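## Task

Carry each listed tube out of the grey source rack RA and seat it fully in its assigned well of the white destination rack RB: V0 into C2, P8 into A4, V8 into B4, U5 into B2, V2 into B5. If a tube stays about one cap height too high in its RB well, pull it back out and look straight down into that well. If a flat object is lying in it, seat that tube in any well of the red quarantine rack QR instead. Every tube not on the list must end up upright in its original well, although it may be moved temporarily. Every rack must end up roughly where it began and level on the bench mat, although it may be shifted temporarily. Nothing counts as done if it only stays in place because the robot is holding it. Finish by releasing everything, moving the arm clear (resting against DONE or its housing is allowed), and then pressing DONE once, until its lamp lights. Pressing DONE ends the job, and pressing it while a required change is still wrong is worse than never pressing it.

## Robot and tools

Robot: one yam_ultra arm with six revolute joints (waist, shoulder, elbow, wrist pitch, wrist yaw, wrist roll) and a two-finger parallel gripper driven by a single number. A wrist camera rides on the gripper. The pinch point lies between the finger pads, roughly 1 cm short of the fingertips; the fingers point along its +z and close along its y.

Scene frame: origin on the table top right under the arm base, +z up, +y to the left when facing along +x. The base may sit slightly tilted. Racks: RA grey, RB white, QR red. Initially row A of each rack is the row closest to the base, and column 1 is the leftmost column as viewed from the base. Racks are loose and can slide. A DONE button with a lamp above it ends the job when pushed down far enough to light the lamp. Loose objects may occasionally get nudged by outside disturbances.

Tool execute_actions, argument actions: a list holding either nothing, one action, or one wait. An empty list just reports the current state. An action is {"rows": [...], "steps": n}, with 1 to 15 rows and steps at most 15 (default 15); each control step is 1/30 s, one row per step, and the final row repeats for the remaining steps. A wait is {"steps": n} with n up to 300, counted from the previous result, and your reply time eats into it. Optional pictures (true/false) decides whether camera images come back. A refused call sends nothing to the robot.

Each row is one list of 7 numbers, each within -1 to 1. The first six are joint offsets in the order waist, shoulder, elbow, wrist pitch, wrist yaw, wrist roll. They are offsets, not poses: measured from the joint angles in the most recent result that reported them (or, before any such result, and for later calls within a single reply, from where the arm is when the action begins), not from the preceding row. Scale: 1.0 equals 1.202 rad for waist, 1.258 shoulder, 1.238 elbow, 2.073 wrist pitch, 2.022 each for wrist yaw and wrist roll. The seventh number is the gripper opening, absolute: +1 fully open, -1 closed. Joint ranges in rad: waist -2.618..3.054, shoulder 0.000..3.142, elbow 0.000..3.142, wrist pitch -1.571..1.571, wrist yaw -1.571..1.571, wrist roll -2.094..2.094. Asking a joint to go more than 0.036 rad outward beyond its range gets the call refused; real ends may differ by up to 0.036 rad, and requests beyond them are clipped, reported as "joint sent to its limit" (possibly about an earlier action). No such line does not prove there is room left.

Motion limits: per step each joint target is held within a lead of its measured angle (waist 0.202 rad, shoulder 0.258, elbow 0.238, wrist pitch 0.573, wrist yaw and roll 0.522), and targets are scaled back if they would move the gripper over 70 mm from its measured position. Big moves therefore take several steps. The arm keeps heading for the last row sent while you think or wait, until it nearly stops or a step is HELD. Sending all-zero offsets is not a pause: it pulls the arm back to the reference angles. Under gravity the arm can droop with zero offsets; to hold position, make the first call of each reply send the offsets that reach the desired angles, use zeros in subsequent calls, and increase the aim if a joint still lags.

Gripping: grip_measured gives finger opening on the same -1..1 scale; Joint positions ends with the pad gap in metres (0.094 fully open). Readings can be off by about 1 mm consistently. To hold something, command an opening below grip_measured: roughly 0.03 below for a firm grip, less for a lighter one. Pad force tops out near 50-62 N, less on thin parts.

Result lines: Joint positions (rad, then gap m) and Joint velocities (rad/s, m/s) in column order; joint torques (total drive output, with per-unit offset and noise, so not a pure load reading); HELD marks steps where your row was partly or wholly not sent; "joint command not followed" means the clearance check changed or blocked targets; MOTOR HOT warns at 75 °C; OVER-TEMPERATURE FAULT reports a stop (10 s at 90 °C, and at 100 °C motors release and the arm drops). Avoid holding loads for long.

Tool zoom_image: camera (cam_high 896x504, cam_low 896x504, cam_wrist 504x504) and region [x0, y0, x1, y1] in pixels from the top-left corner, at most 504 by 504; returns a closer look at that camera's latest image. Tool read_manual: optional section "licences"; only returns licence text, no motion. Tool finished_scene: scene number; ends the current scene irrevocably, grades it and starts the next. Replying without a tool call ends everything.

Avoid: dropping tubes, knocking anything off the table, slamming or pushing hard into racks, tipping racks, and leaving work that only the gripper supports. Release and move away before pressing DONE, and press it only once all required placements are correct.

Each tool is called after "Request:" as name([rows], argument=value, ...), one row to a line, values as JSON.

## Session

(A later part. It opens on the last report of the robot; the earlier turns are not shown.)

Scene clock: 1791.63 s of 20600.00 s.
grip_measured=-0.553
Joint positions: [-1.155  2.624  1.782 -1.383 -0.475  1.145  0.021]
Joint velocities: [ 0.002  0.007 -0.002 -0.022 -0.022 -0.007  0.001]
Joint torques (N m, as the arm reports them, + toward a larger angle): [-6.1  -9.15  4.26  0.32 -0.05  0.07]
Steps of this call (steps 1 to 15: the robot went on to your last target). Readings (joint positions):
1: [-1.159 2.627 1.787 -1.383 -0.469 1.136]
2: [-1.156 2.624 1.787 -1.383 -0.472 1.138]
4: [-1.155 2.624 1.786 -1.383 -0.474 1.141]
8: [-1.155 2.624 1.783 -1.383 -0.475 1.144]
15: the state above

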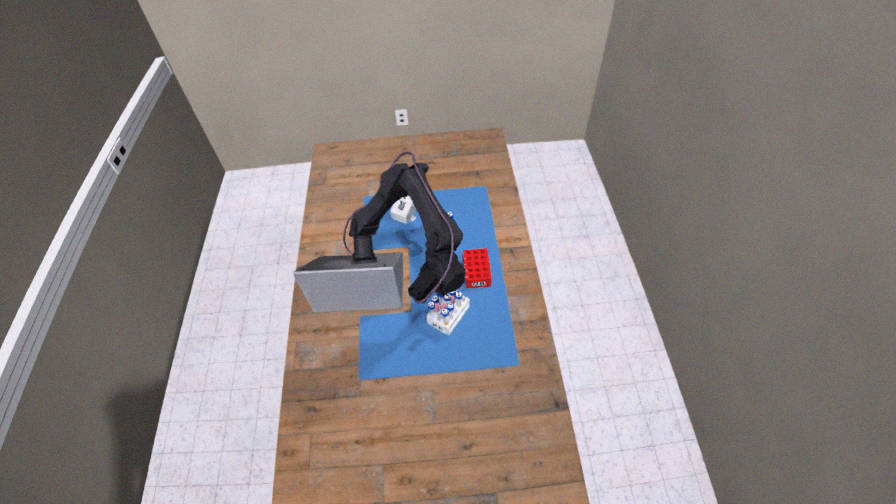

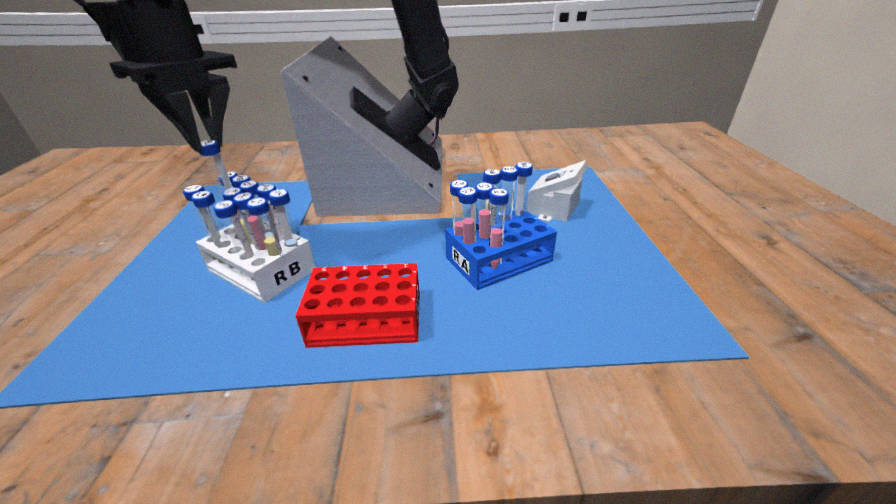

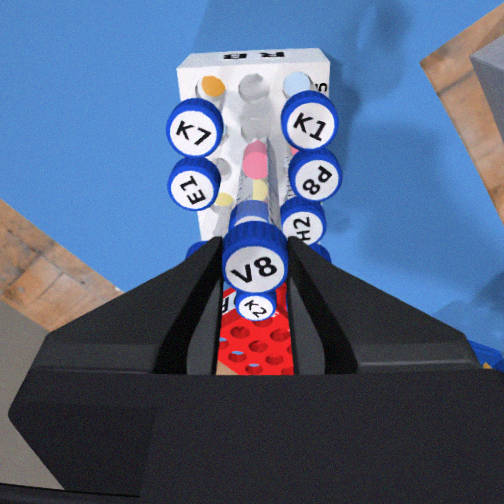

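Request:
execute_actions([
  {"rows":[[0,0.004,-0.01,0.006,-0.001,0.002,-0.585],[0,0.007,-0.014,0.01,-0.002,0.003,-0.585],[0.001,0.008,-0.019,0.014,-0.003,0.005,-0.585],[0.002,0.008,-0.024,0.018,-0.004,0.006,-0.585],[0.004,0.008,-0.029,0.022,-0.005,0.008,-0.585],[0.006,0.008,-0.034,0.026,-0.006,0.009,-0.585],[0.008,0.008,-0.039,0.029,-0.006,0.01,-0.585],[0.009,0.008,-0.043,0.032,-0.006,0.01,-0.585],[0.01,0.008,-0.047,0.032,-0.006,0.01,-0.585]],"steps":15},
], pictures=false)

Request:
execute_actions([
  {"steps":12},
])

Request:
zoom_image(camera="cam_wrist", region=[150, 40, 350, 240])

Scene clock: 1833.67 s of 20600.00 s.
grip_measured=-0.553
Joint positions: [-1.142  2.63   1.736 -1.331 -0.483  1.159  0.021]
Joint velocities: [ 0.007 -0.002 -0.012  0.037 -0.022  0.007 -0.001]
Joint torques (N m, as the arm reports them, + toward a larger angle): [-5.55 -7.84  4.31  0.3  -0.05  0.04]
Steps of this call (steps 1 to 15: the robot went on to your last target; steps 16 to 90: nothing new was sent; then 38.53 s passed at rest; steps 91 to 105: all 15 steps of this action). Readings (joint positions):
91: [-1.155 2.624 1.782 -1.382 -0.475 1.146]
92: [-1.155 2.624 1.782 -1.381 -0.475 1.146]
94: [-1.155 2.624 1.778 -1.373 -0.477 1.148]
98: [-1.152 2.624 1.752 -1.349 -0.480 1.154]
105: the state above

Scene clock: 1834.07 s of 20600.00 s.
grip_measured=-0.553
Joint positions: [-1.142  2.63   1.736 -1.326 -0.484  1.16   0.021]
Joint velocities: [ 0.012 -0.002  0.017 -0.066 -0.007  0.037 -0.001]
Joint torques (N m, as the arm reports them, + toward a larger angle): [-5.44 -7.87  4.31  0.34 -0.06  0.06]
Steps of this call (steps 1 to 12: the robot went on to your last target). Readings (joint positions):
1: [-1.142 2.630 1.736 -1.330 -0.483 1.159]
2: [-1.142 2.630 1.736 -1.329 -0.483 1.159]
4: [-1.142 2.630 1.736 -1.327 -0.483 1.160]
8: [-1.142 2.630 1.736 -1.326 -0.484 1.160]
12: the state above

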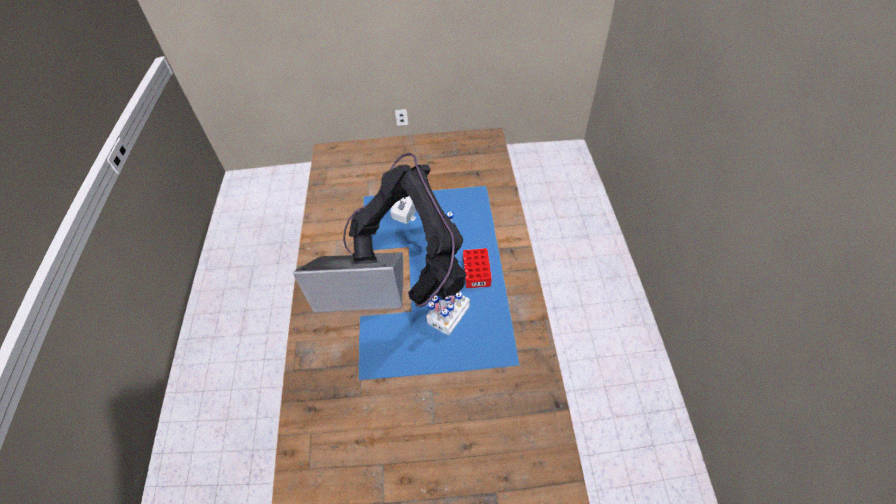

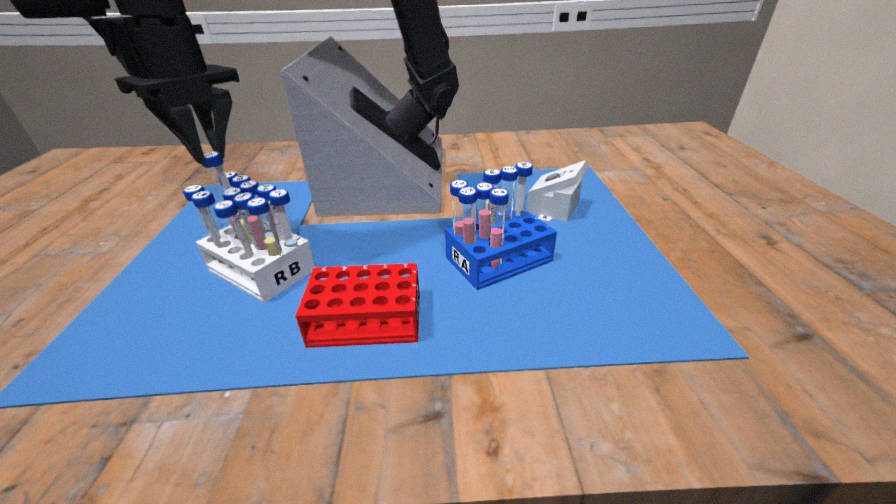

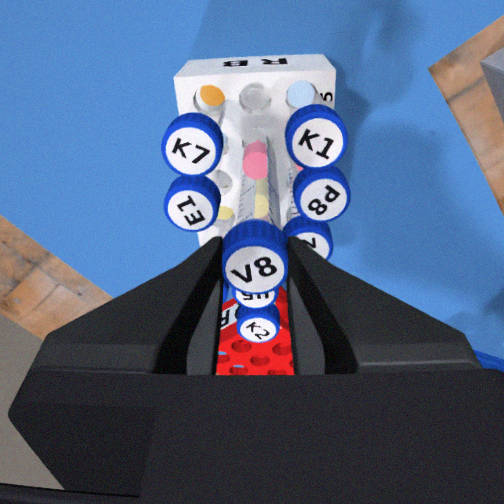

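Region (150, 40, 350, 240) of cam_wrist's 504x504 image, scaled by 2.520, with more detail than that image has.

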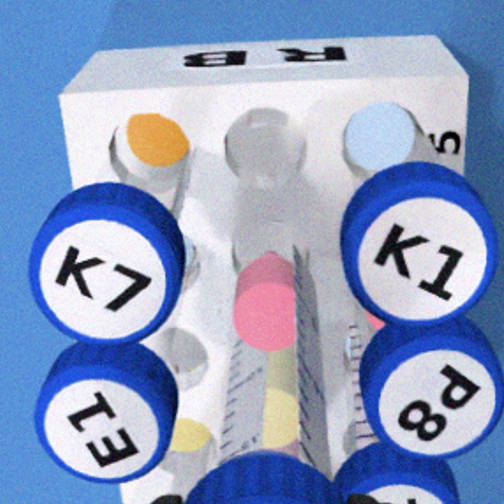

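Request:
execute_actions([
  {"rows":[[0.002,0,-0.012,0.008,-0.002,0.002,-0.585],[0.004,0,-0.019,0.014,-0.003,0.004,-0.585],[0.006,0,-0.027,0.02,-0.004,0.006,-0.585],[0.008,0,-0.035,0.026,-0.005,0.008,-0.585],[0.01,0,-0.043,0.032,-0.006,0.009,-0.585],[0.012,0,-0.051,0.038,-0.007,0.011,-0.585],[0.014,0,-0.059,0.044,-0.008,0.012,-0.585],[0.016,0,-0.067,0.05,-0.009,0.014,-0.585],[0.018,0,-0.075,0.055,-0.01,0.015,-0.585],[0.02,0,-0.083,0.06,-0.011,0.016,-0.585],[0.022,0,-0.09,0.065,-0.012,0.017,-0.585],[0.024,0,-0.097,0.068,-0.012,0.017,-0.585],[0.026,0,-0.103,0.07,-0.012,0.017,-0.585],[0.027,0,-0.107,0.07,-0.012,0.017,-0.585]],"steps":15},
], pictures=false)

Request:
execute_actions([
  {"steps":12},
])

Scene clock: 1849.47 s of 20600.00 s.
grip_measured=-0.553
Joint positions: [-1.111  2.63   1.623 -1.2   -0.507  1.185  0.021]
Joint velocities: [ 0.071  0.012 -0.129  0.198  0.051  0.037 -0.001]
Joint torques (N m, as the arm reports them, + toward a larger angle): [-5.67 -8.15  4.39  0.17  0.05  0.03]
Steps of this call (steps 1 to 15: the robot went on to your last target; steps 16 to 90: nothing new was sent; then 11.90 s passed at rest; steps 91 to 105: all 15 steps of this action). Readings (joint positions):
91: [-1.142 2.630 1.736 -1.325 -0.484 1.160]
92: [-1.142 2.630 1.734 -1.322 -0.485 1.161]
94: [-1.141 2.630 1.724 -1.309 -0.486 1.163]
98: [-1.131 2.630 1.683 -1.272 -0.491 1.172]
105: the state above

Scene clock: 1849.87 s of 20600.00 s.
grip_measured=-0.553
Joint positions: [-1.109  2.63   1.617 -1.189 -0.508  1.189  0.021]
Joint velocities: [-0.022 -0.017 -0.037 -0.007  0.007  0.007  0.001]
Joint torques (N m, as the arm reports them, + toward a larger angle): [-5.5  -8.2   4.09  0.34 -0.03  0.04]
Steps of this call (steps 1 to 12: the robot went on to your last target). Readings (joint positions):
1: [-1.110 2.630 1.620 -1.195 -0.508 1.186]
2: [-1.109 2.630 1.618 -1.192 -0.508 1.187]
4: [-1.109 2.630 1.617 -1.190 -0.508 1.188]
8: [-1.109 2.630 1.617 -1.189 -0.508 1.189]
12: the state above

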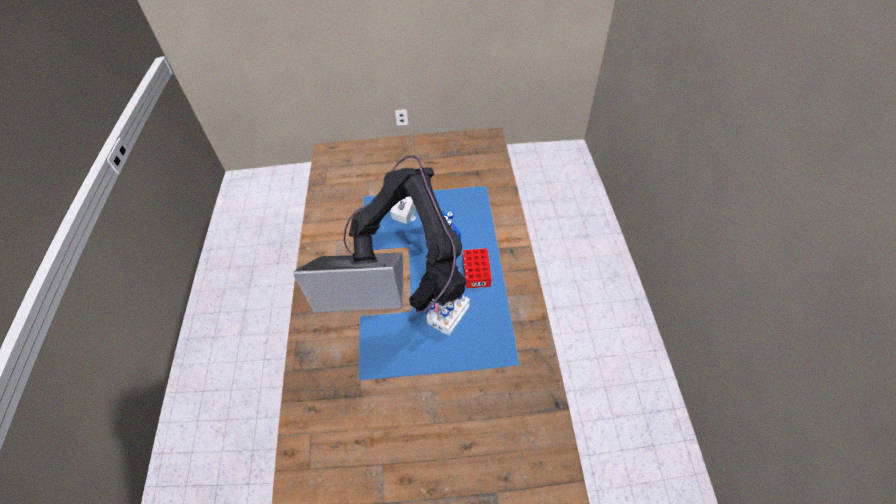

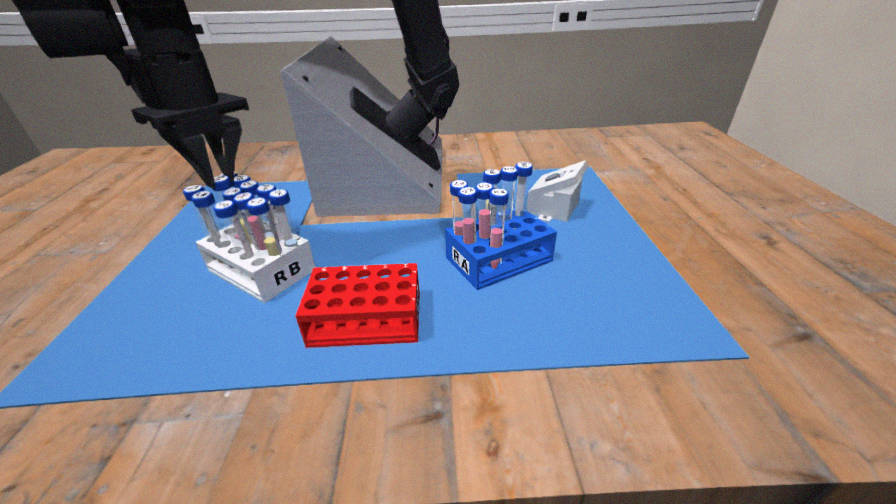

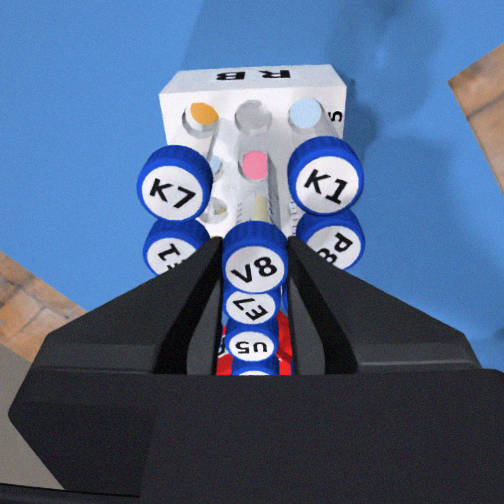

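Request:
execute_actions([
  {"rows":[[0,0,0.006,0,0,0,-0.56],[0,0,0.006,0,0,0,-0.545],[0,0,0.006,0,0,0,-0.53],[0,0,0.006,0,0,0,-0.51],[0,0,0.006,0,0,0,-0.49],[0,0,0.006,0,0,0,-0.48],[0,0,0.006,0,0,0,-0.48],[0,0,0.006,0,0,0,-0.48],[-0.003,0,0.018,-0.006,0.001,0,-0.48],[-0.007,0,0.028,-0.013,0.002,0,-0.48],[-0.011,0,0.038,-0.02,0.004,0,-0.48],[-0.015,0,0.048,-0.027,0.005,0,-0.48],[-0.019,0,0.058,-0.034,0.007,0,-0.48],[-0.022,0,0.067,-0.04,0.008,0,-0.48],[-0.024,0,0.075,-0.044,0.009,0,-0.48]],"steps":15},
], pictures=false)

Request:
execute_actions([
  {"steps":12},
])

Request:
zoom_image(camera="cam_low", region=[170, 130, 330, 290])

Scene clock: 1864.43 s of 20600.00 s.
grip_measured=-0.482
Joint positions: [-1.11   2.63   1.664 -1.231 -0.507  1.19   0.024]
Joint velocities: [-0.027 -0.007  0.354 -0.212 -0.007  0.051 -0.001]
Joint torques (N m, as the arm reports them, + toward a larger angle): [-7.42 -8.1   6.57  0.19  0.16  0.01]
Steps of this call (steps 1 to 30: the robot went on to your last target; steps 31 to 90: nothing new was sent; then 11.07 s passed at rest; steps 91 to 105: all 15 steps of this action). Readings (joint positions):
91: [-1.109 2.630 1.617 -1.189 -0.508 1.190]
92: [-1.109 2.630 1.617 -1.189 -0.508 1.190]
94: [-1.109 2.630 1.617 -1.189 -0.508 1.190]
98: [-1.109 2.630 1.617 -1.189 -0.508 1.190]
105: the state above

Scene clock: 1864.83 s of 20600.00 s.
grip_measured=-0.482
Joint positions: [-1.12   2.63   1.689 -1.263 -0.504  1.19   0.024]
Joint velocities: [-0.027 -0.007 -0.017 -0.051 -0.066 -0.007 -0.   ]
Joint torques (N m, as the arm reports them, + toward a larger angle): [-6.82 -8.26  6.46  0.12  0.14  0.01]
Steps of this call (steps 1 to 12: the robot went on to your last target). Readings (joint positions):
1: [-1.112 2.630 1.675 -1.237 -0.507 1.190]
2: [-1.114 2.630 1.683 -1.241 -0.507 1.190]
4: [-1.118 2.630 1.689 -1.247 -0.507 1.190]
8: [-1.120 2.630 1.689 -1.258 -0.505 1.190]
12: the state above

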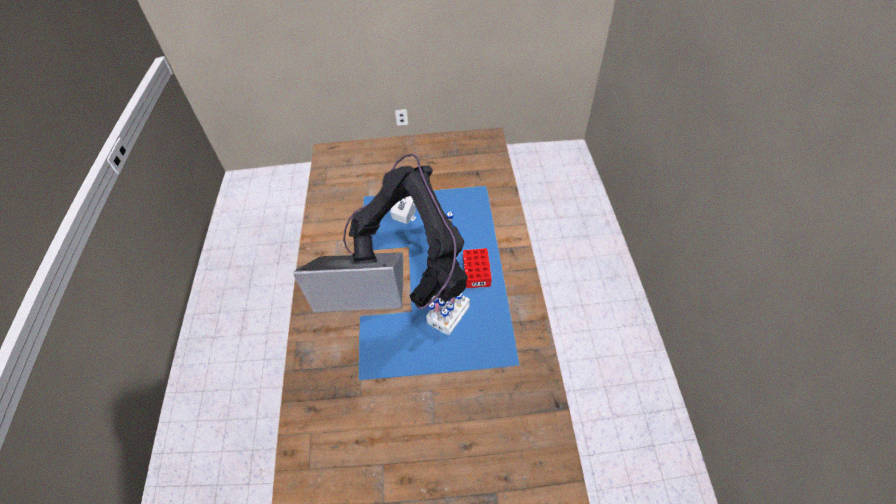

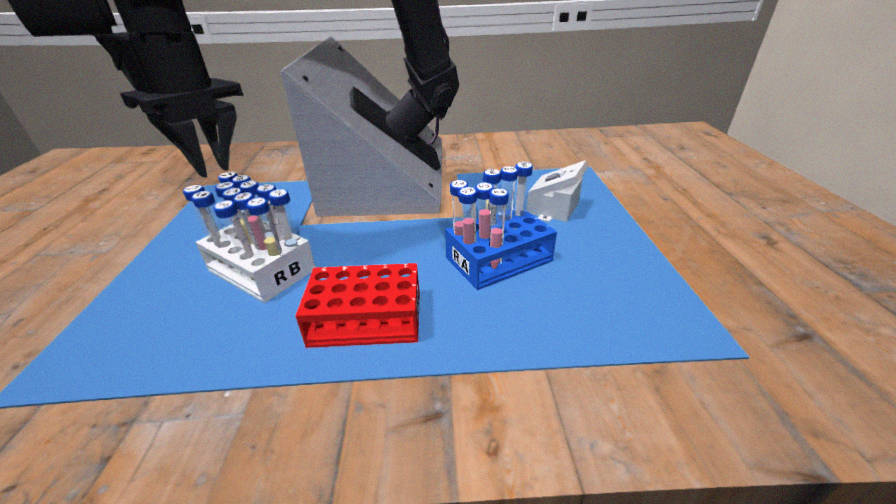

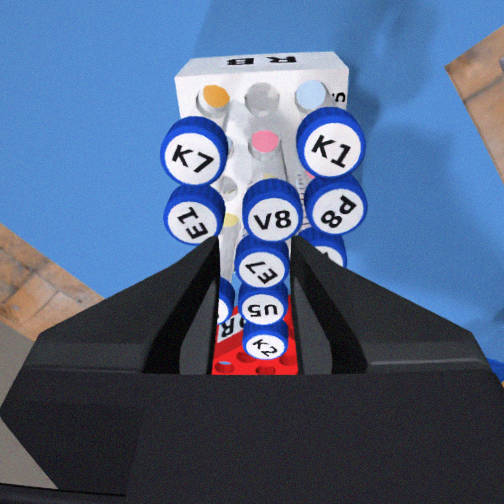

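Region (170, 130, 330, 290) of cam_low's 896x504 image, scaled by 3.150, with more detail than that image has.

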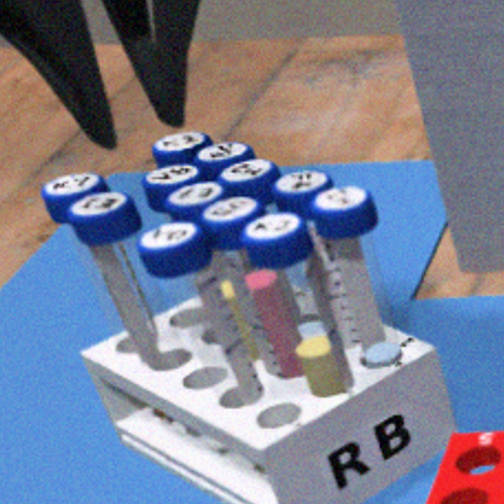

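Request:
execute_actions([
  {"rows":[[0.005,-0.007,0,-0.003,-0.001,-0.006,-0.46],[0.015,-0.021,-0.004,-0.005,-0.004,-0.018,-0.44],[0.029,-0.042,-0.012,-0.007,-0.008,-0.037,-0.42],[0.046,-0.066,-0.024,-0.009,-0.012,-0.058,-0.4],[0.066,-0.094,-0.037,-0.011,-0.017,-0.083,-0.4],[0.085,-0.122,-0.05,-0.013,-0.023,-0.108,-0.4],[0.105,-0.15,-0.063,-0.015,-0.028,-0.132,-0.4],[0.124,-0.178,-0.076,-0.017,-0.033,-0.157,-0.4],[0.144,-0.206,-0.089,-0.019,-0.038,-0.181,-0.4],[0.163,-0.233,-0.101,-0.021,-0.043,-0.206,-0.4],[0.183,-0.261,-0.113,-0.023,-0.048,-0.231,-0.4],[0.203,-0.289,-0.125,-0.025,-0.054,-0.255,-0.4],[0.222,-0.317,-0.137,-0.027,-0.059,-0.28,-0.4],[0.242,-0.345,-0.149,-0.029,-0.064,-0.304,-0.4],[0.261,-0.373,-0.161,-0.031,-0.069,-0.329,-0.4]],"steps":15},
], pictures=false)

Request:
execute_actions([
  {"rows":[[0.034,-0.098,-0.039,-0.01,-0.028,-0.135,-0.4],[0.054,-0.125,-0.051,-0.012,-0.034,-0.16,-0.4],[0.073,-0.153,-0.063,-0.014,-0.039,-0.185,-0.4],[0.093,-0.181,-0.075,-0.016,-0.044,-0.209,-0.4],[0.112,-0.209,-0.087,-0.018,-0.049,-0.234,-0.4],[0.132,-0.237,-0.099,-0.02,-0.054,-0.258,-0.4],[0.151,-0.265,-0.111,-0.022,-0.059,-0.283,-0.4],[0.168,-0.289,-0.122,-0.024,-0.064,-0.304,-0.4],[0.185,-0.314,-0.132,-0.026,-0.068,-0.326,-0.4],[0.2,-0.335,-0.141,-0.028,-0.072,-0.344,-0.4],[0.212,-0.352,-0.149,-0.029,-0.075,-0.36,-0.4],[0.222,-0.366,-0.155,-0.03,-0.078,-0.372,-0.4],[0.232,-0.38,-0.161,-0.031,-0.08,-0.384,-0.4],[0.237,-0.387,-0.164,-0.032,-0.082,-0.39,-0.4],[0.241,-0.394,-0.167,-0.032,-0.083,-0.396,-0.4]],"steps":15},
], pictures=false)

Request:
execute_actions([
  {"steps":20},
])

Scene clock: 1916.63 s of 20600.00 s.
grip_measured=-0.402
Joint positions: [-0.834  2.228  1.537 -1.287 -0.6    0.729  0.028]
Joint velocities: [ 0.662 -1.048 -0.442 -0.081 -0.227 -1.341 -0.   ]
Joint torques (N m, as the arm reports them, + toward a larger angle): [-7.49 -6.38  3.39  0.04  0.04 -0.01]
Steps of this call (steps 1 to 30: the robot went on to your last target; steps 31 to 120: nothing new was sent; then 47.30 s passed at rest; steps 121 to 135: all 15 steps of this action). Readings (joint positions):
121: [-1.120 2.630 1.689 -1.266 -0.504 1.188]
122: [-1.118 2.630 1.689 -1.266 -0.504 1.184]
124: [-1.107 2.617 1.681 -1.265 -0.506 1.156]
128: [-1.032 2.507 1.623 -1.268 -0.525 1.036]
135: the state above

Scene clock: 1917.13 s of 20600.00 s.
grip_measured=-0.402
Joint positions: [-0.544  1.758  1.357 -1.336 -0.743  0.049  0.028]
Joint velocities: [ 0.217 -0.369 -0.144 -0.095 -0.256 -0.828  0.001]
Joint torques (N m, as the arm reports them, + toward a larger angle): [-6.38 -4.17  3.13  0.29 -0.06 -0.01]
Steps of this call (steps 1 to 15: all 15 steps of this action). Readings (joint positions):
1: [-0.811 2.191 1.523 -1.289 -0.611 0.679]
2: [-0.790 2.154 1.509 -1.291 -0.622 0.628]
4: [-0.752 2.079 1.483 -1.294 -0.642 0.526]
8: [-0.667 1.933 1.429 -1.303 -0.683 0.326]
15: the state above

Scene clock: 1917.80 s of 20600.00 s.
grip_measured=-0.402
Joint positions: [-0.536  1.741  1.344 -1.345 -0.759 -0.065  0.028]
Joint velocities: [ 0.017 -0.012  0.002 -0.007 -0.081 -0.095  0.001]
Joint torques (N m, as the arm reports them, + toward a larger angle): [-5.85 -4.51  3.39  0.22 -0.12 -0.03]
Steps of this call (steps 1 to 20: the robot went on to your last target). Readings (joint positions):
1: [-0.539 1.748 1.353 -1.340 -0.748 0.026]
2: [-0.536 1.743 1.351 -1.343 -0.752 0.007]
4: [-0.536 1.741 1.349 -1.345 -0.756 -0.020]
8: [-0.536 1.741 1.344 -1.345 -0.757 -0.047]
20: the state above

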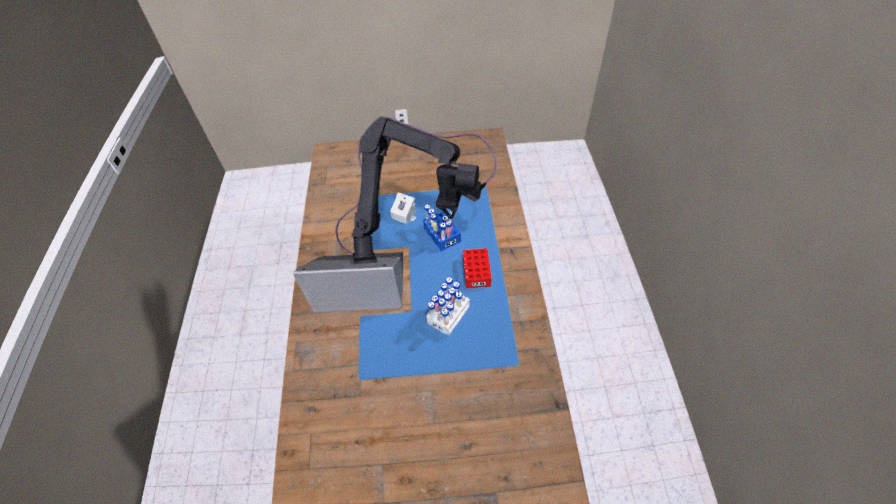

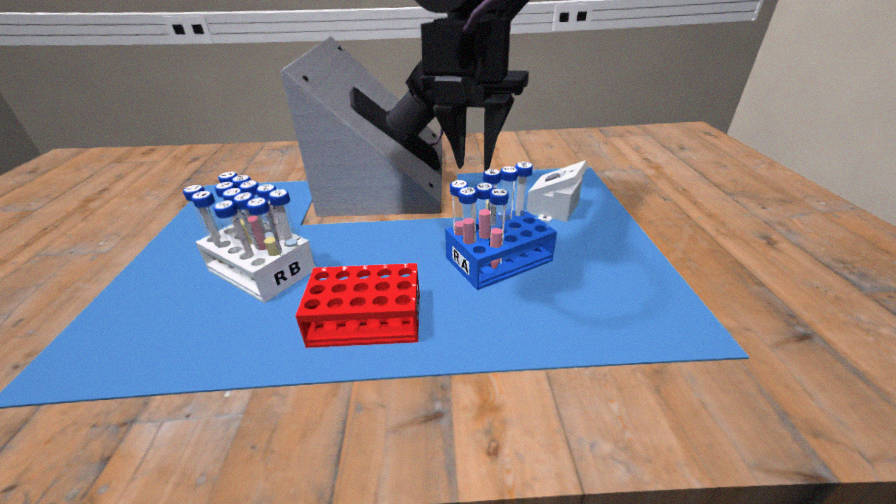

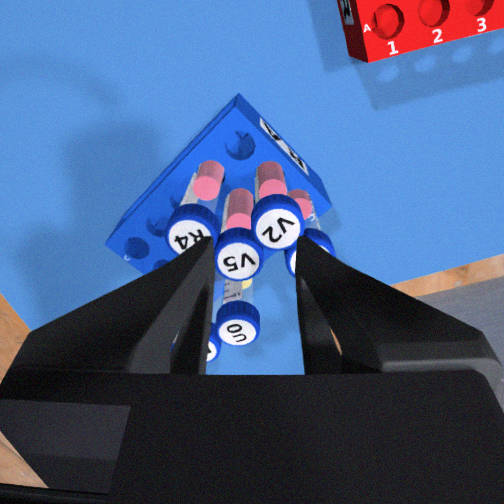

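Request:
execute_actions([
  {"rows":[[0.003,0.004,-0.006,0.002,0,0.003,-0.4],[0.006,0.008,-0.012,0.005,0,0.006,-0.4],[0.009,0.012,-0.018,0.008,-0.001,0.009,-0.4],[0.012,0.016,-0.025,0.011,-0.001,0.012,-0.4],[0.015,0.019,-0.032,0.015,-0.002,0.015,-0.4],[0.018,0.022,-0.039,0.019,-0.002,0.017,-0.4],[0.021,0.024,-0.046,0.022,-0.002,0.019,-0.4],[0.023,0.025,-0.053,0.025,-0.002,0.019,-0.4],[0.025,0.025,-0.059,0.028,-0.002,0.019,-0.4],[0.026,0.025,-0.064,0.029,-0.002,0.019,-0.4]],"steps":15},
], pictures=false)

Request:
execute_actions([
  {"steps":12},
])

Request:
zoom_image(camera="cam_low", region=[170, 150, 310, 270])

Scene clock: 1976.40 s of 20600.00 s.
grip_measured=-0.402
Joint positions: [-0.502  1.77   1.273 -1.306 -0.759 -0.034  0.028]
Joint velocities: [ 0.007 -0.027 -0.002  0.066 -0.022  0.022 -0.001]
Joint torques (N m, as the arm reports them, + toward a larger angle): [-5.38 -4.11  3.54  0.31 -0.06  0.08]
Steps of this call (steps 1 to 15: the robot went on to your last target; steps 16 to 90: nothing new was sent; then 55.10 s passed at rest; steps 91 to 105: all 15 steps of this action). Readings (joint positions):
91: [-0.536 1.741 1.344 -1.345 -0.759 -0.066]
92: [-0.534 1.741 1.344 -1.345 -0.759 -0.065]
94: [-0.529 1.742 1.342 -1.343 -0.759 -0.059]
98: [-0.513 1.754 1.311 -1.325 -0.759 -0.045]
105: the state above

Scene clock: 1976.80 s of 20600.00 s.
grip_measured=-0.402
Joint positions: [-0.502  1.77   1.273 -1.298 -0.759 -0.032  0.028]
Joint velocities: [ 0.002 -0.027 -0.007  0.007 -0.051 -0.022  0.001]
Joint torques (N m, as the arm reports them, + toward a larger angle): [-5.51 -3.99  3.61  0.31 -0.06  0.05]
Steps of this call (steps 1 to 12: the robot went on to your last target). Readings (joint positions):
1: [-0.502 1.770 1.273 -1.304 -0.759 -0.034]
2: [-0.502 1.770 1.273 -1.302 -0.759 -0.033]
4: [-0.502 1.770 1.273 -1.301 -0.759 -0.033]
8: [-0.502 1.770 1.273 -1.299 -0.759 -0.032]
12: the state above

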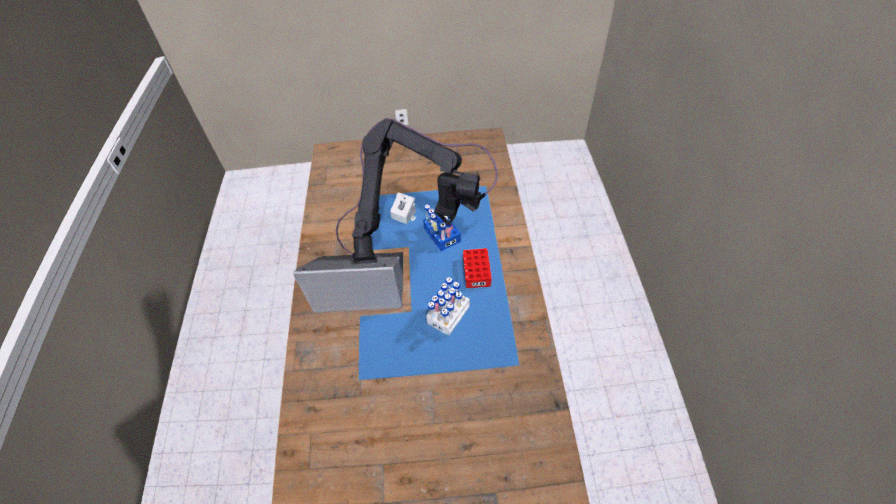

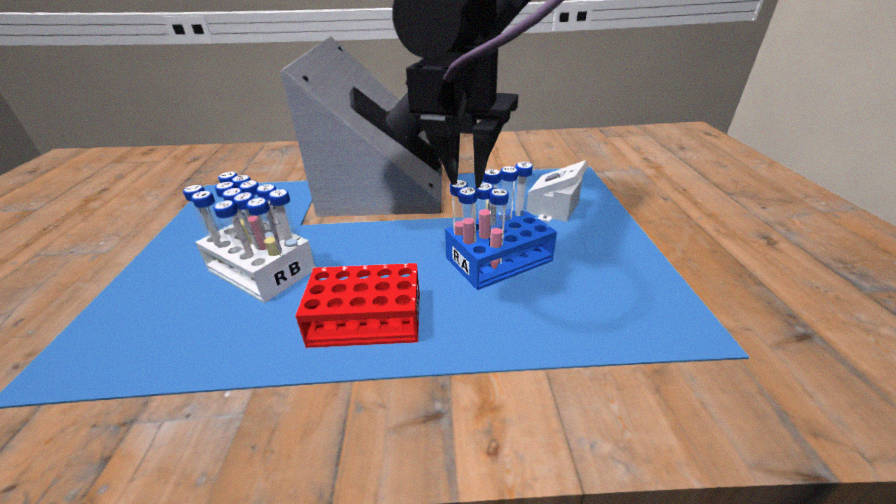

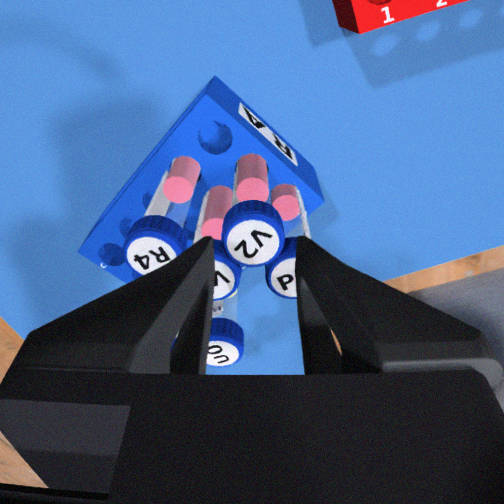

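Region (170, 150, 310, 270) of cam_low's 896x504 image, scaled by 3.600, with more detail than that image has; it fills the top 432 rows of this view, and the rest is white.

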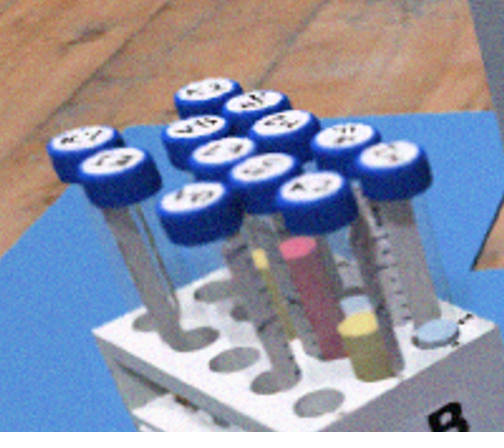

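Request:
execute_actions([
  {"rows":[[0.001,-0.004,0,0.01,-0.002,0.004,-0.4],[0.002,-0.007,-0.004,0.014,-0.003,0.007,-0.4],[0.005,-0.009,-0.009,0.018,-0.004,0.01,-0.4],[0.008,-0.01,-0.013,0.022,-0.005,0.013,-0.4],[0.011,-0.011,-0.017,0.026,-0.006,0.016,-0.4],[0.014,-0.012,-0.021,0.03,-0.007,0.019,-0.4],[0.017,-0.013,-0.026,0.034,-0.008,0.022,-0.4],[0.02,-0.014,-0.03,0.038,-0.009,0.025,-0.4],[0.023,-0.015,-0.035,0.042,-0.01,0.028,-0.4],[0.026,-0.016,-0.039,0.046,-0.01,0.031,-0.4],[0.029,-0.017,-0.044,0.05,-0.01,0.033,-0.4],[0.032,-0.0175,-0.048,0.053,-0.01,0.033,-0.4],[0.034,-0.0175,-0.052,0.0545,-0.01,0.033,-0.4]],"steps":15},
], pictures=false)

Request:
execute_actions([
  {"steps":12},
])

Scene clock: 2009.07 s of 20600.00 s.
grip_measured=-0.402
Joint positions: [-0.46   1.77   1.223 -1.215 -0.769  0.021  0.028]
Joint velocities: [ 0.046 -0.012 -0.09   0.154  0.037  0.11  -0.   ]
Joint torques (N m, as the arm reports them, + toward a larger angle): [-5.61 -6.1   3.55  0.39 -0.13  0.06]
Steps of this call (steps 1 to 15: the robot went on to your last target; steps 16 to 90: nothing new was sent; then 28.77 s passed at rest; steps 91 to 105: all 15 steps of this action). Readings (joint positions):
91: [-0.502 1.770 1.273 -1.297 -0.759 -0.032]
92: [-0.502 1.770 1.273 -1.295 -0.759 -0.030]
94: [-0.500 1.770 1.273 -1.286 -0.759 -0.025]
98: [-0.484 1.770 1.263 -1.259 -0.763 -0.008]
105: the state above

Scene clock: 2009.47 s of 20600.00 s.
grip_measured=-0.402
Joint positions: [-0.458  1.77   1.221 -1.198 -0.771  0.029  0.028]
Joint velocities: [-0.012 -0.012 -0.002 -0.007 -0.051 -0.095 -0.001]
Joint torques (N m, as the arm reports them, + toward a larger angle): [-5.57 -6.02  3.33  0.36 -0.11  0.07]
Steps of this call (steps 1 to 12: the robot went on to your last target). Readings (joint positions):
1: [-0.459 1.770 1.221 -1.212 -0.769 0.023]
2: [-0.458 1.770 1.221 -1.210 -0.769 0.024]
4: [-0.458 1.770 1.221 -1.205 -0.770 0.026]
8: [-0.458 1.770 1.221 -1.200 -0.770 0.028]
12: the state above

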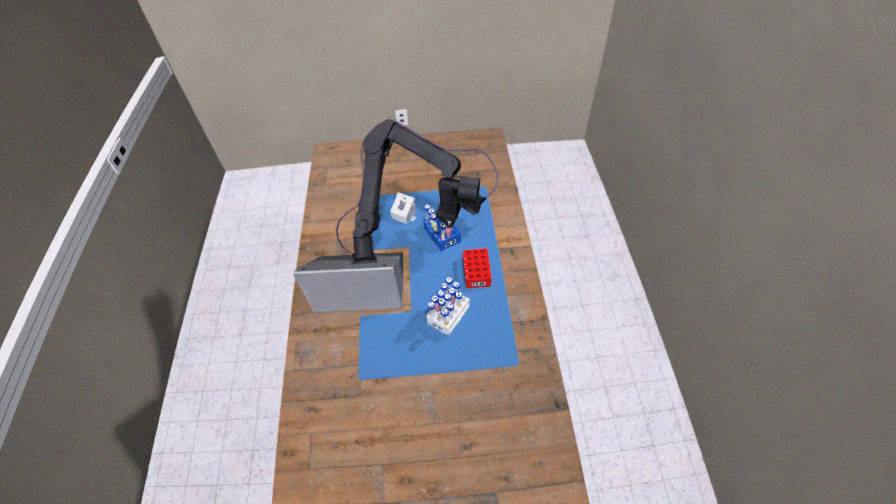

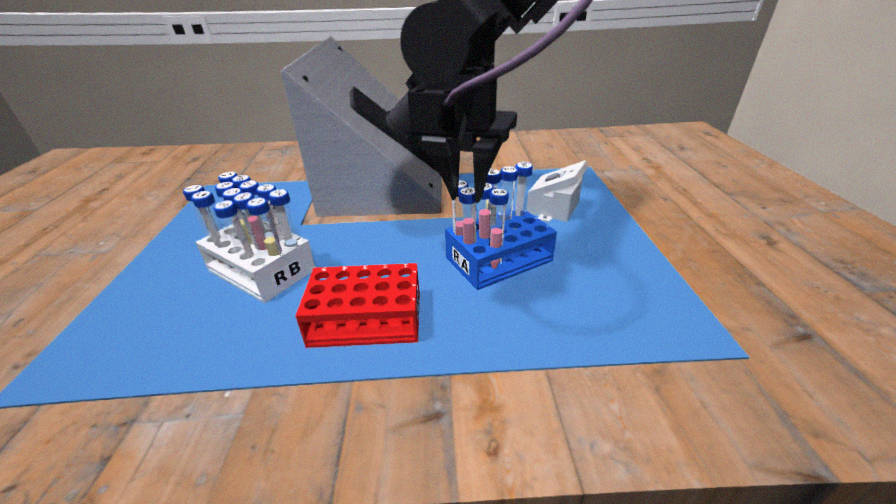

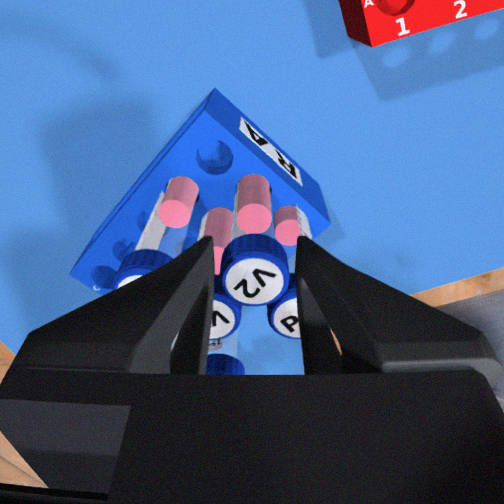

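Request:
execute_actions([
  {"rows":[[0,0,0,0,0,0,-0.44],[0,0,0,0,0,0,-0.48],[0,0,0,0,0,0,-0.51],[0,0,0,0,0,0,-0.535],[0,0,0,0,0,0,-0.555],[0,0,0,0,0,0,-0.57],[0,0,0,0,0,0,-0.585],[-0.004,0,0.004,0,0,0,-0.585],[-0.008,0,0.008,0,0,0,-0.585],[-0.01,0,0.012,-0.003,0.002,-0.002,-0.585]],"steps":10},
], pictures=false)

Request:
execute_actions([
  {"rows":[[-0.015,0.001,0.019,-0.01,0.003,-0.006,-0.585],[-0.02,0.002,0.026,-0.018,0.005,-0.011,-0.585],[-0.025,0.003,0.032,-0.026,0.006,-0.017,-0.585],[-0.029,0.004,0.038,-0.033,0.007,-0.022,-0.585],[-0.033,0.005,0.043,-0.039,0.008,-0.026,-0.585],[-0.036,0.006,0.049,-0.045,0.008,-0.03,-0.585],[-0.04,0.007,0.055,-0.05,0.009,-0.033,-0.585],[-0.044,0.008,0.061,-0.055,0.01,-0.036,-0.585],[-0.048,0.009,0.066,-0.06,0.01,-0.039,-0.585],[-0.052,0.01,0.072,-0.065,0.011,-0.042,-0.585],[-0.056,0.011,0.078,-0.07,0.011,-0.045,-0.585],[-0.06,0.012,0.084,-0.075,0.012,-0.048,-0.585],[-0.064,0.013,0.089,-0.08,0.013,-0.052,-0.585],[-0.068,0.014,0.095,-0.085,0.013,-0.055,-0.585],[-0.072,0.015,0.101,-0.089,0.014,-0.058,-0.585]],"steps":15},
], pictures=false)

Request:
execute_actions([
  {"rows":[[-0.025,0.004,0.032,-0.029,0.007,-0.02,-0.585],[-0.029,0.005,0.038,-0.034,0.007,-0.023,-0.585],[-0.033,0.006,0.043,-0.039,0.008,-0.026,-0.585],[-0.037,0.007,0.049,-0.044,0.008,-0.029,-0.585],[-0.041,0.008,0.055,-0.049,0.009,-0.033,-0.585],[-0.045,0.009,0.06,-0.054,0.009,-0.036,-0.585],[-0.049,0.01,0.066,-0.059,0.01,-0.039,-0.585],[-0.053,0.011,0.072,-0.064,0.01,-0.042,-0.585],[-0.057,0.012,0.078,-0.069,0.011,-0.045,-0.585],[-0.061,0.013,0.084,-0.073,0.011,-0.048,-0.585],[-0.065,0.014,0.09,-0.076,0.012,-0.051,-0.585],[-0.069,0.015,0.096,-0.078,0.012,-0.052,-0.585],[-0.072,0.016,0.101,-0.079,0.012,-0.053,-0.585],[-0.075,0.016,0.105,-0.079,0.012,-0.053,-0.585],[-0.077,0.016,0.107,-0.079,0.012,-0.053,-0.585]],"steps":15},
], pictures=false)

Request:
execute_actions([
  {"steps":12},
])

Scene clock: 2074.87 s of 20600.00 s.
grip_measured=-0.560
Joint positions: [-0.458  1.77   1.221 -1.197 -0.771  0.029  0.021]
Joint velocities: [-0.007  0.002  0.007 -0.037  0.007 -0.022  0.002]
Joint torques (N m, as the arm reports them, + toward a larger angle): [-6.26 -4.37  5.19  0.14  0.04 -0.03]
Steps of this call (steps 1 to 30: the robot went on to your last target; steps 31 to 90: nothing new was sent; then 62.07 s passed at rest; steps 91 to 100: all 10 steps of this action). Readings (joint positions):
91: [-0.458 1.770 1.221 -1.197 -0.771 0.029]
92: [-0.458 1.770 1.221 -1.197 -0.771 0.029]
94: [-0.458 1.770 1.221 -1.197 -0.771 0.029]
98: [-0.458 1.770 1.221 -1.197 -0.771 0.029]
100: the state above

Scene clock: 2075.37 s of 20600.00 s.
grip_measured=-0.560
Joint positions: [-0.515  1.776  1.31  -1.328 -0.755 -0.055  0.021]
Joint velocities: [-0.129  0.066  0.193 -0.227  0.007 -0.227 -0.001]
Joint torques (N m, as the arm reports them, + toward a larger angle): [-7.12 -3.53  5.89  0.08  0.09 -0.03]
Steps of this call (steps 1 to 15: all 15 steps of this action). Readings (joint positions):
1: [-0.458 1.770 1.221 -1.198 -0.771 0.028]
2: [-0.458 1.770 1.222 -1.201 -0.771 0.026]
4: [-0.461 1.770 1.229 -1.216 -0.768 0.016]
8: [-0.480 1.770 1.259 -1.255 -0.763 -0.011]
15: the state above

Scene clock: 2075.87 s of 20600.00 s.
grip_measured=-0.560
Joint positions: [-0.58   1.786  1.411 -1.462 -0.741 -0.144  0.021]
Joint velocities: [-0.115  0.027  0.149 -0.066 -0.066 -0.081  0.001]
Joint torques (N m, as the arm reports them, + toward a larger angle): [-6.82 -3.1   5.8   0.12  0.06 -0.01]
Steps of this call (steps 1 to 15: all 15 steps of this action). Readings (joint positions):
1: [-0.518 1.777 1.316 -1.336 -0.754 -0.062]
2: [-0.522 1.777 1.321 -1.345 -0.752 -0.069]
4: [-0.529 1.777 1.334 -1.366 -0.750 -0.082]
8: [-0.547 1.777 1.362 -1.406 -0.747 -0.108]
15: the state above

Scene clock: 2076.27 s of 20600.00 s.
grip_measured=-0.560
Joint positions: [-0.587  1.787  1.418 -1.479 -0.739 -0.156  0.021]
Joint velocities: [ 0.012  0.007  0.012 -0.051  0.022 -0.066 -0.   ]
Joint torques (N m, as the arm reports them, + toward a larger angle): [-6.86 -3.09  5.9   0.12  0.09 -0.09]
Steps of this call (steps 1 to 12: the robot went on to your last target). Readings (joint positions):
1: [-0.583 1.787 1.415 -1.465 -0.741 -0.147]
2: [-0.585 1.787 1.417 -1.467 -0.740 -0.149]
4: [-0.587 1.787 1.418 -1.471 -0.739 -0.152]
8: [-0.587 1.787 1.418 -1.477 -0.739 -0.155]
12: the state above

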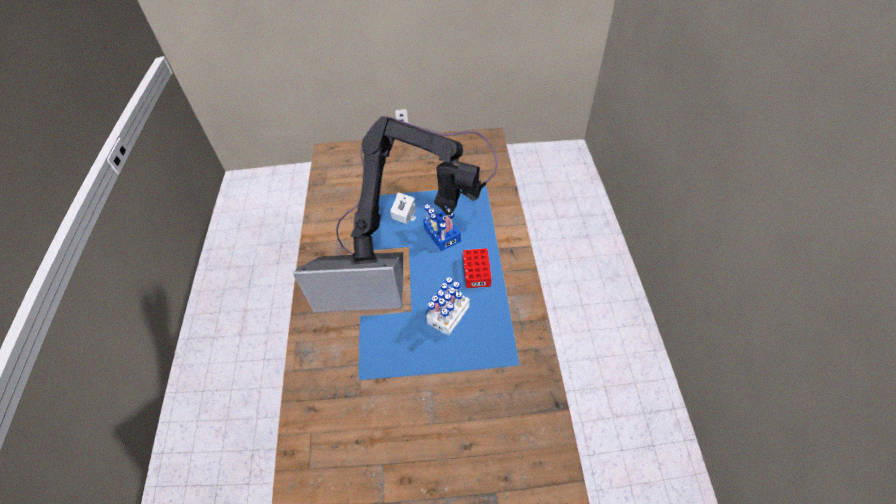

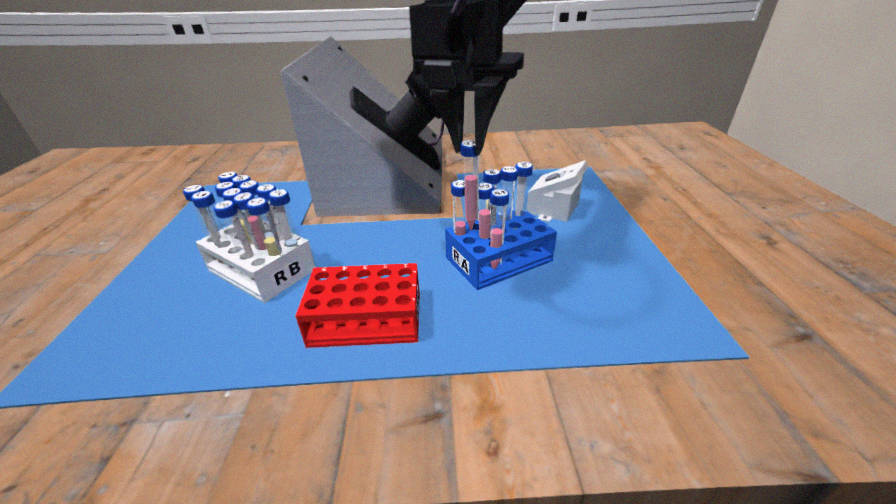

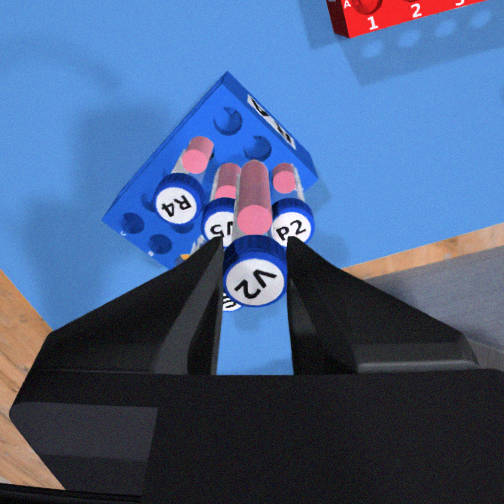

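Request:
zoom_image(camera="cam_wrist", region=[160, 100, 350, 320])

Request:
zoom_image(camera="cam_low", region=[420, 110, 580, 270])

Region (160, 100, 350, 320) of cam_wrist's 504x504 image, scaled by 2.291, with more detail than that image has; it fills the left 435 columns of this view, and the rest is white.

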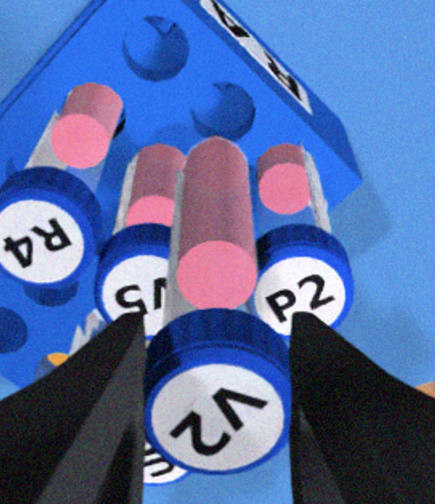

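Region (420, 110, 580, 270) of cam_low's 896x504 image, scaled by 3.150, with more detail than that image has.

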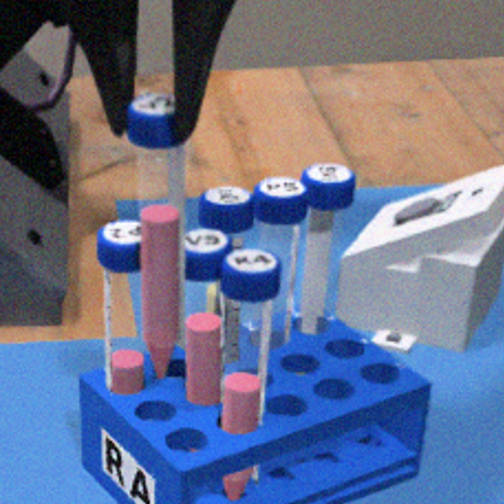

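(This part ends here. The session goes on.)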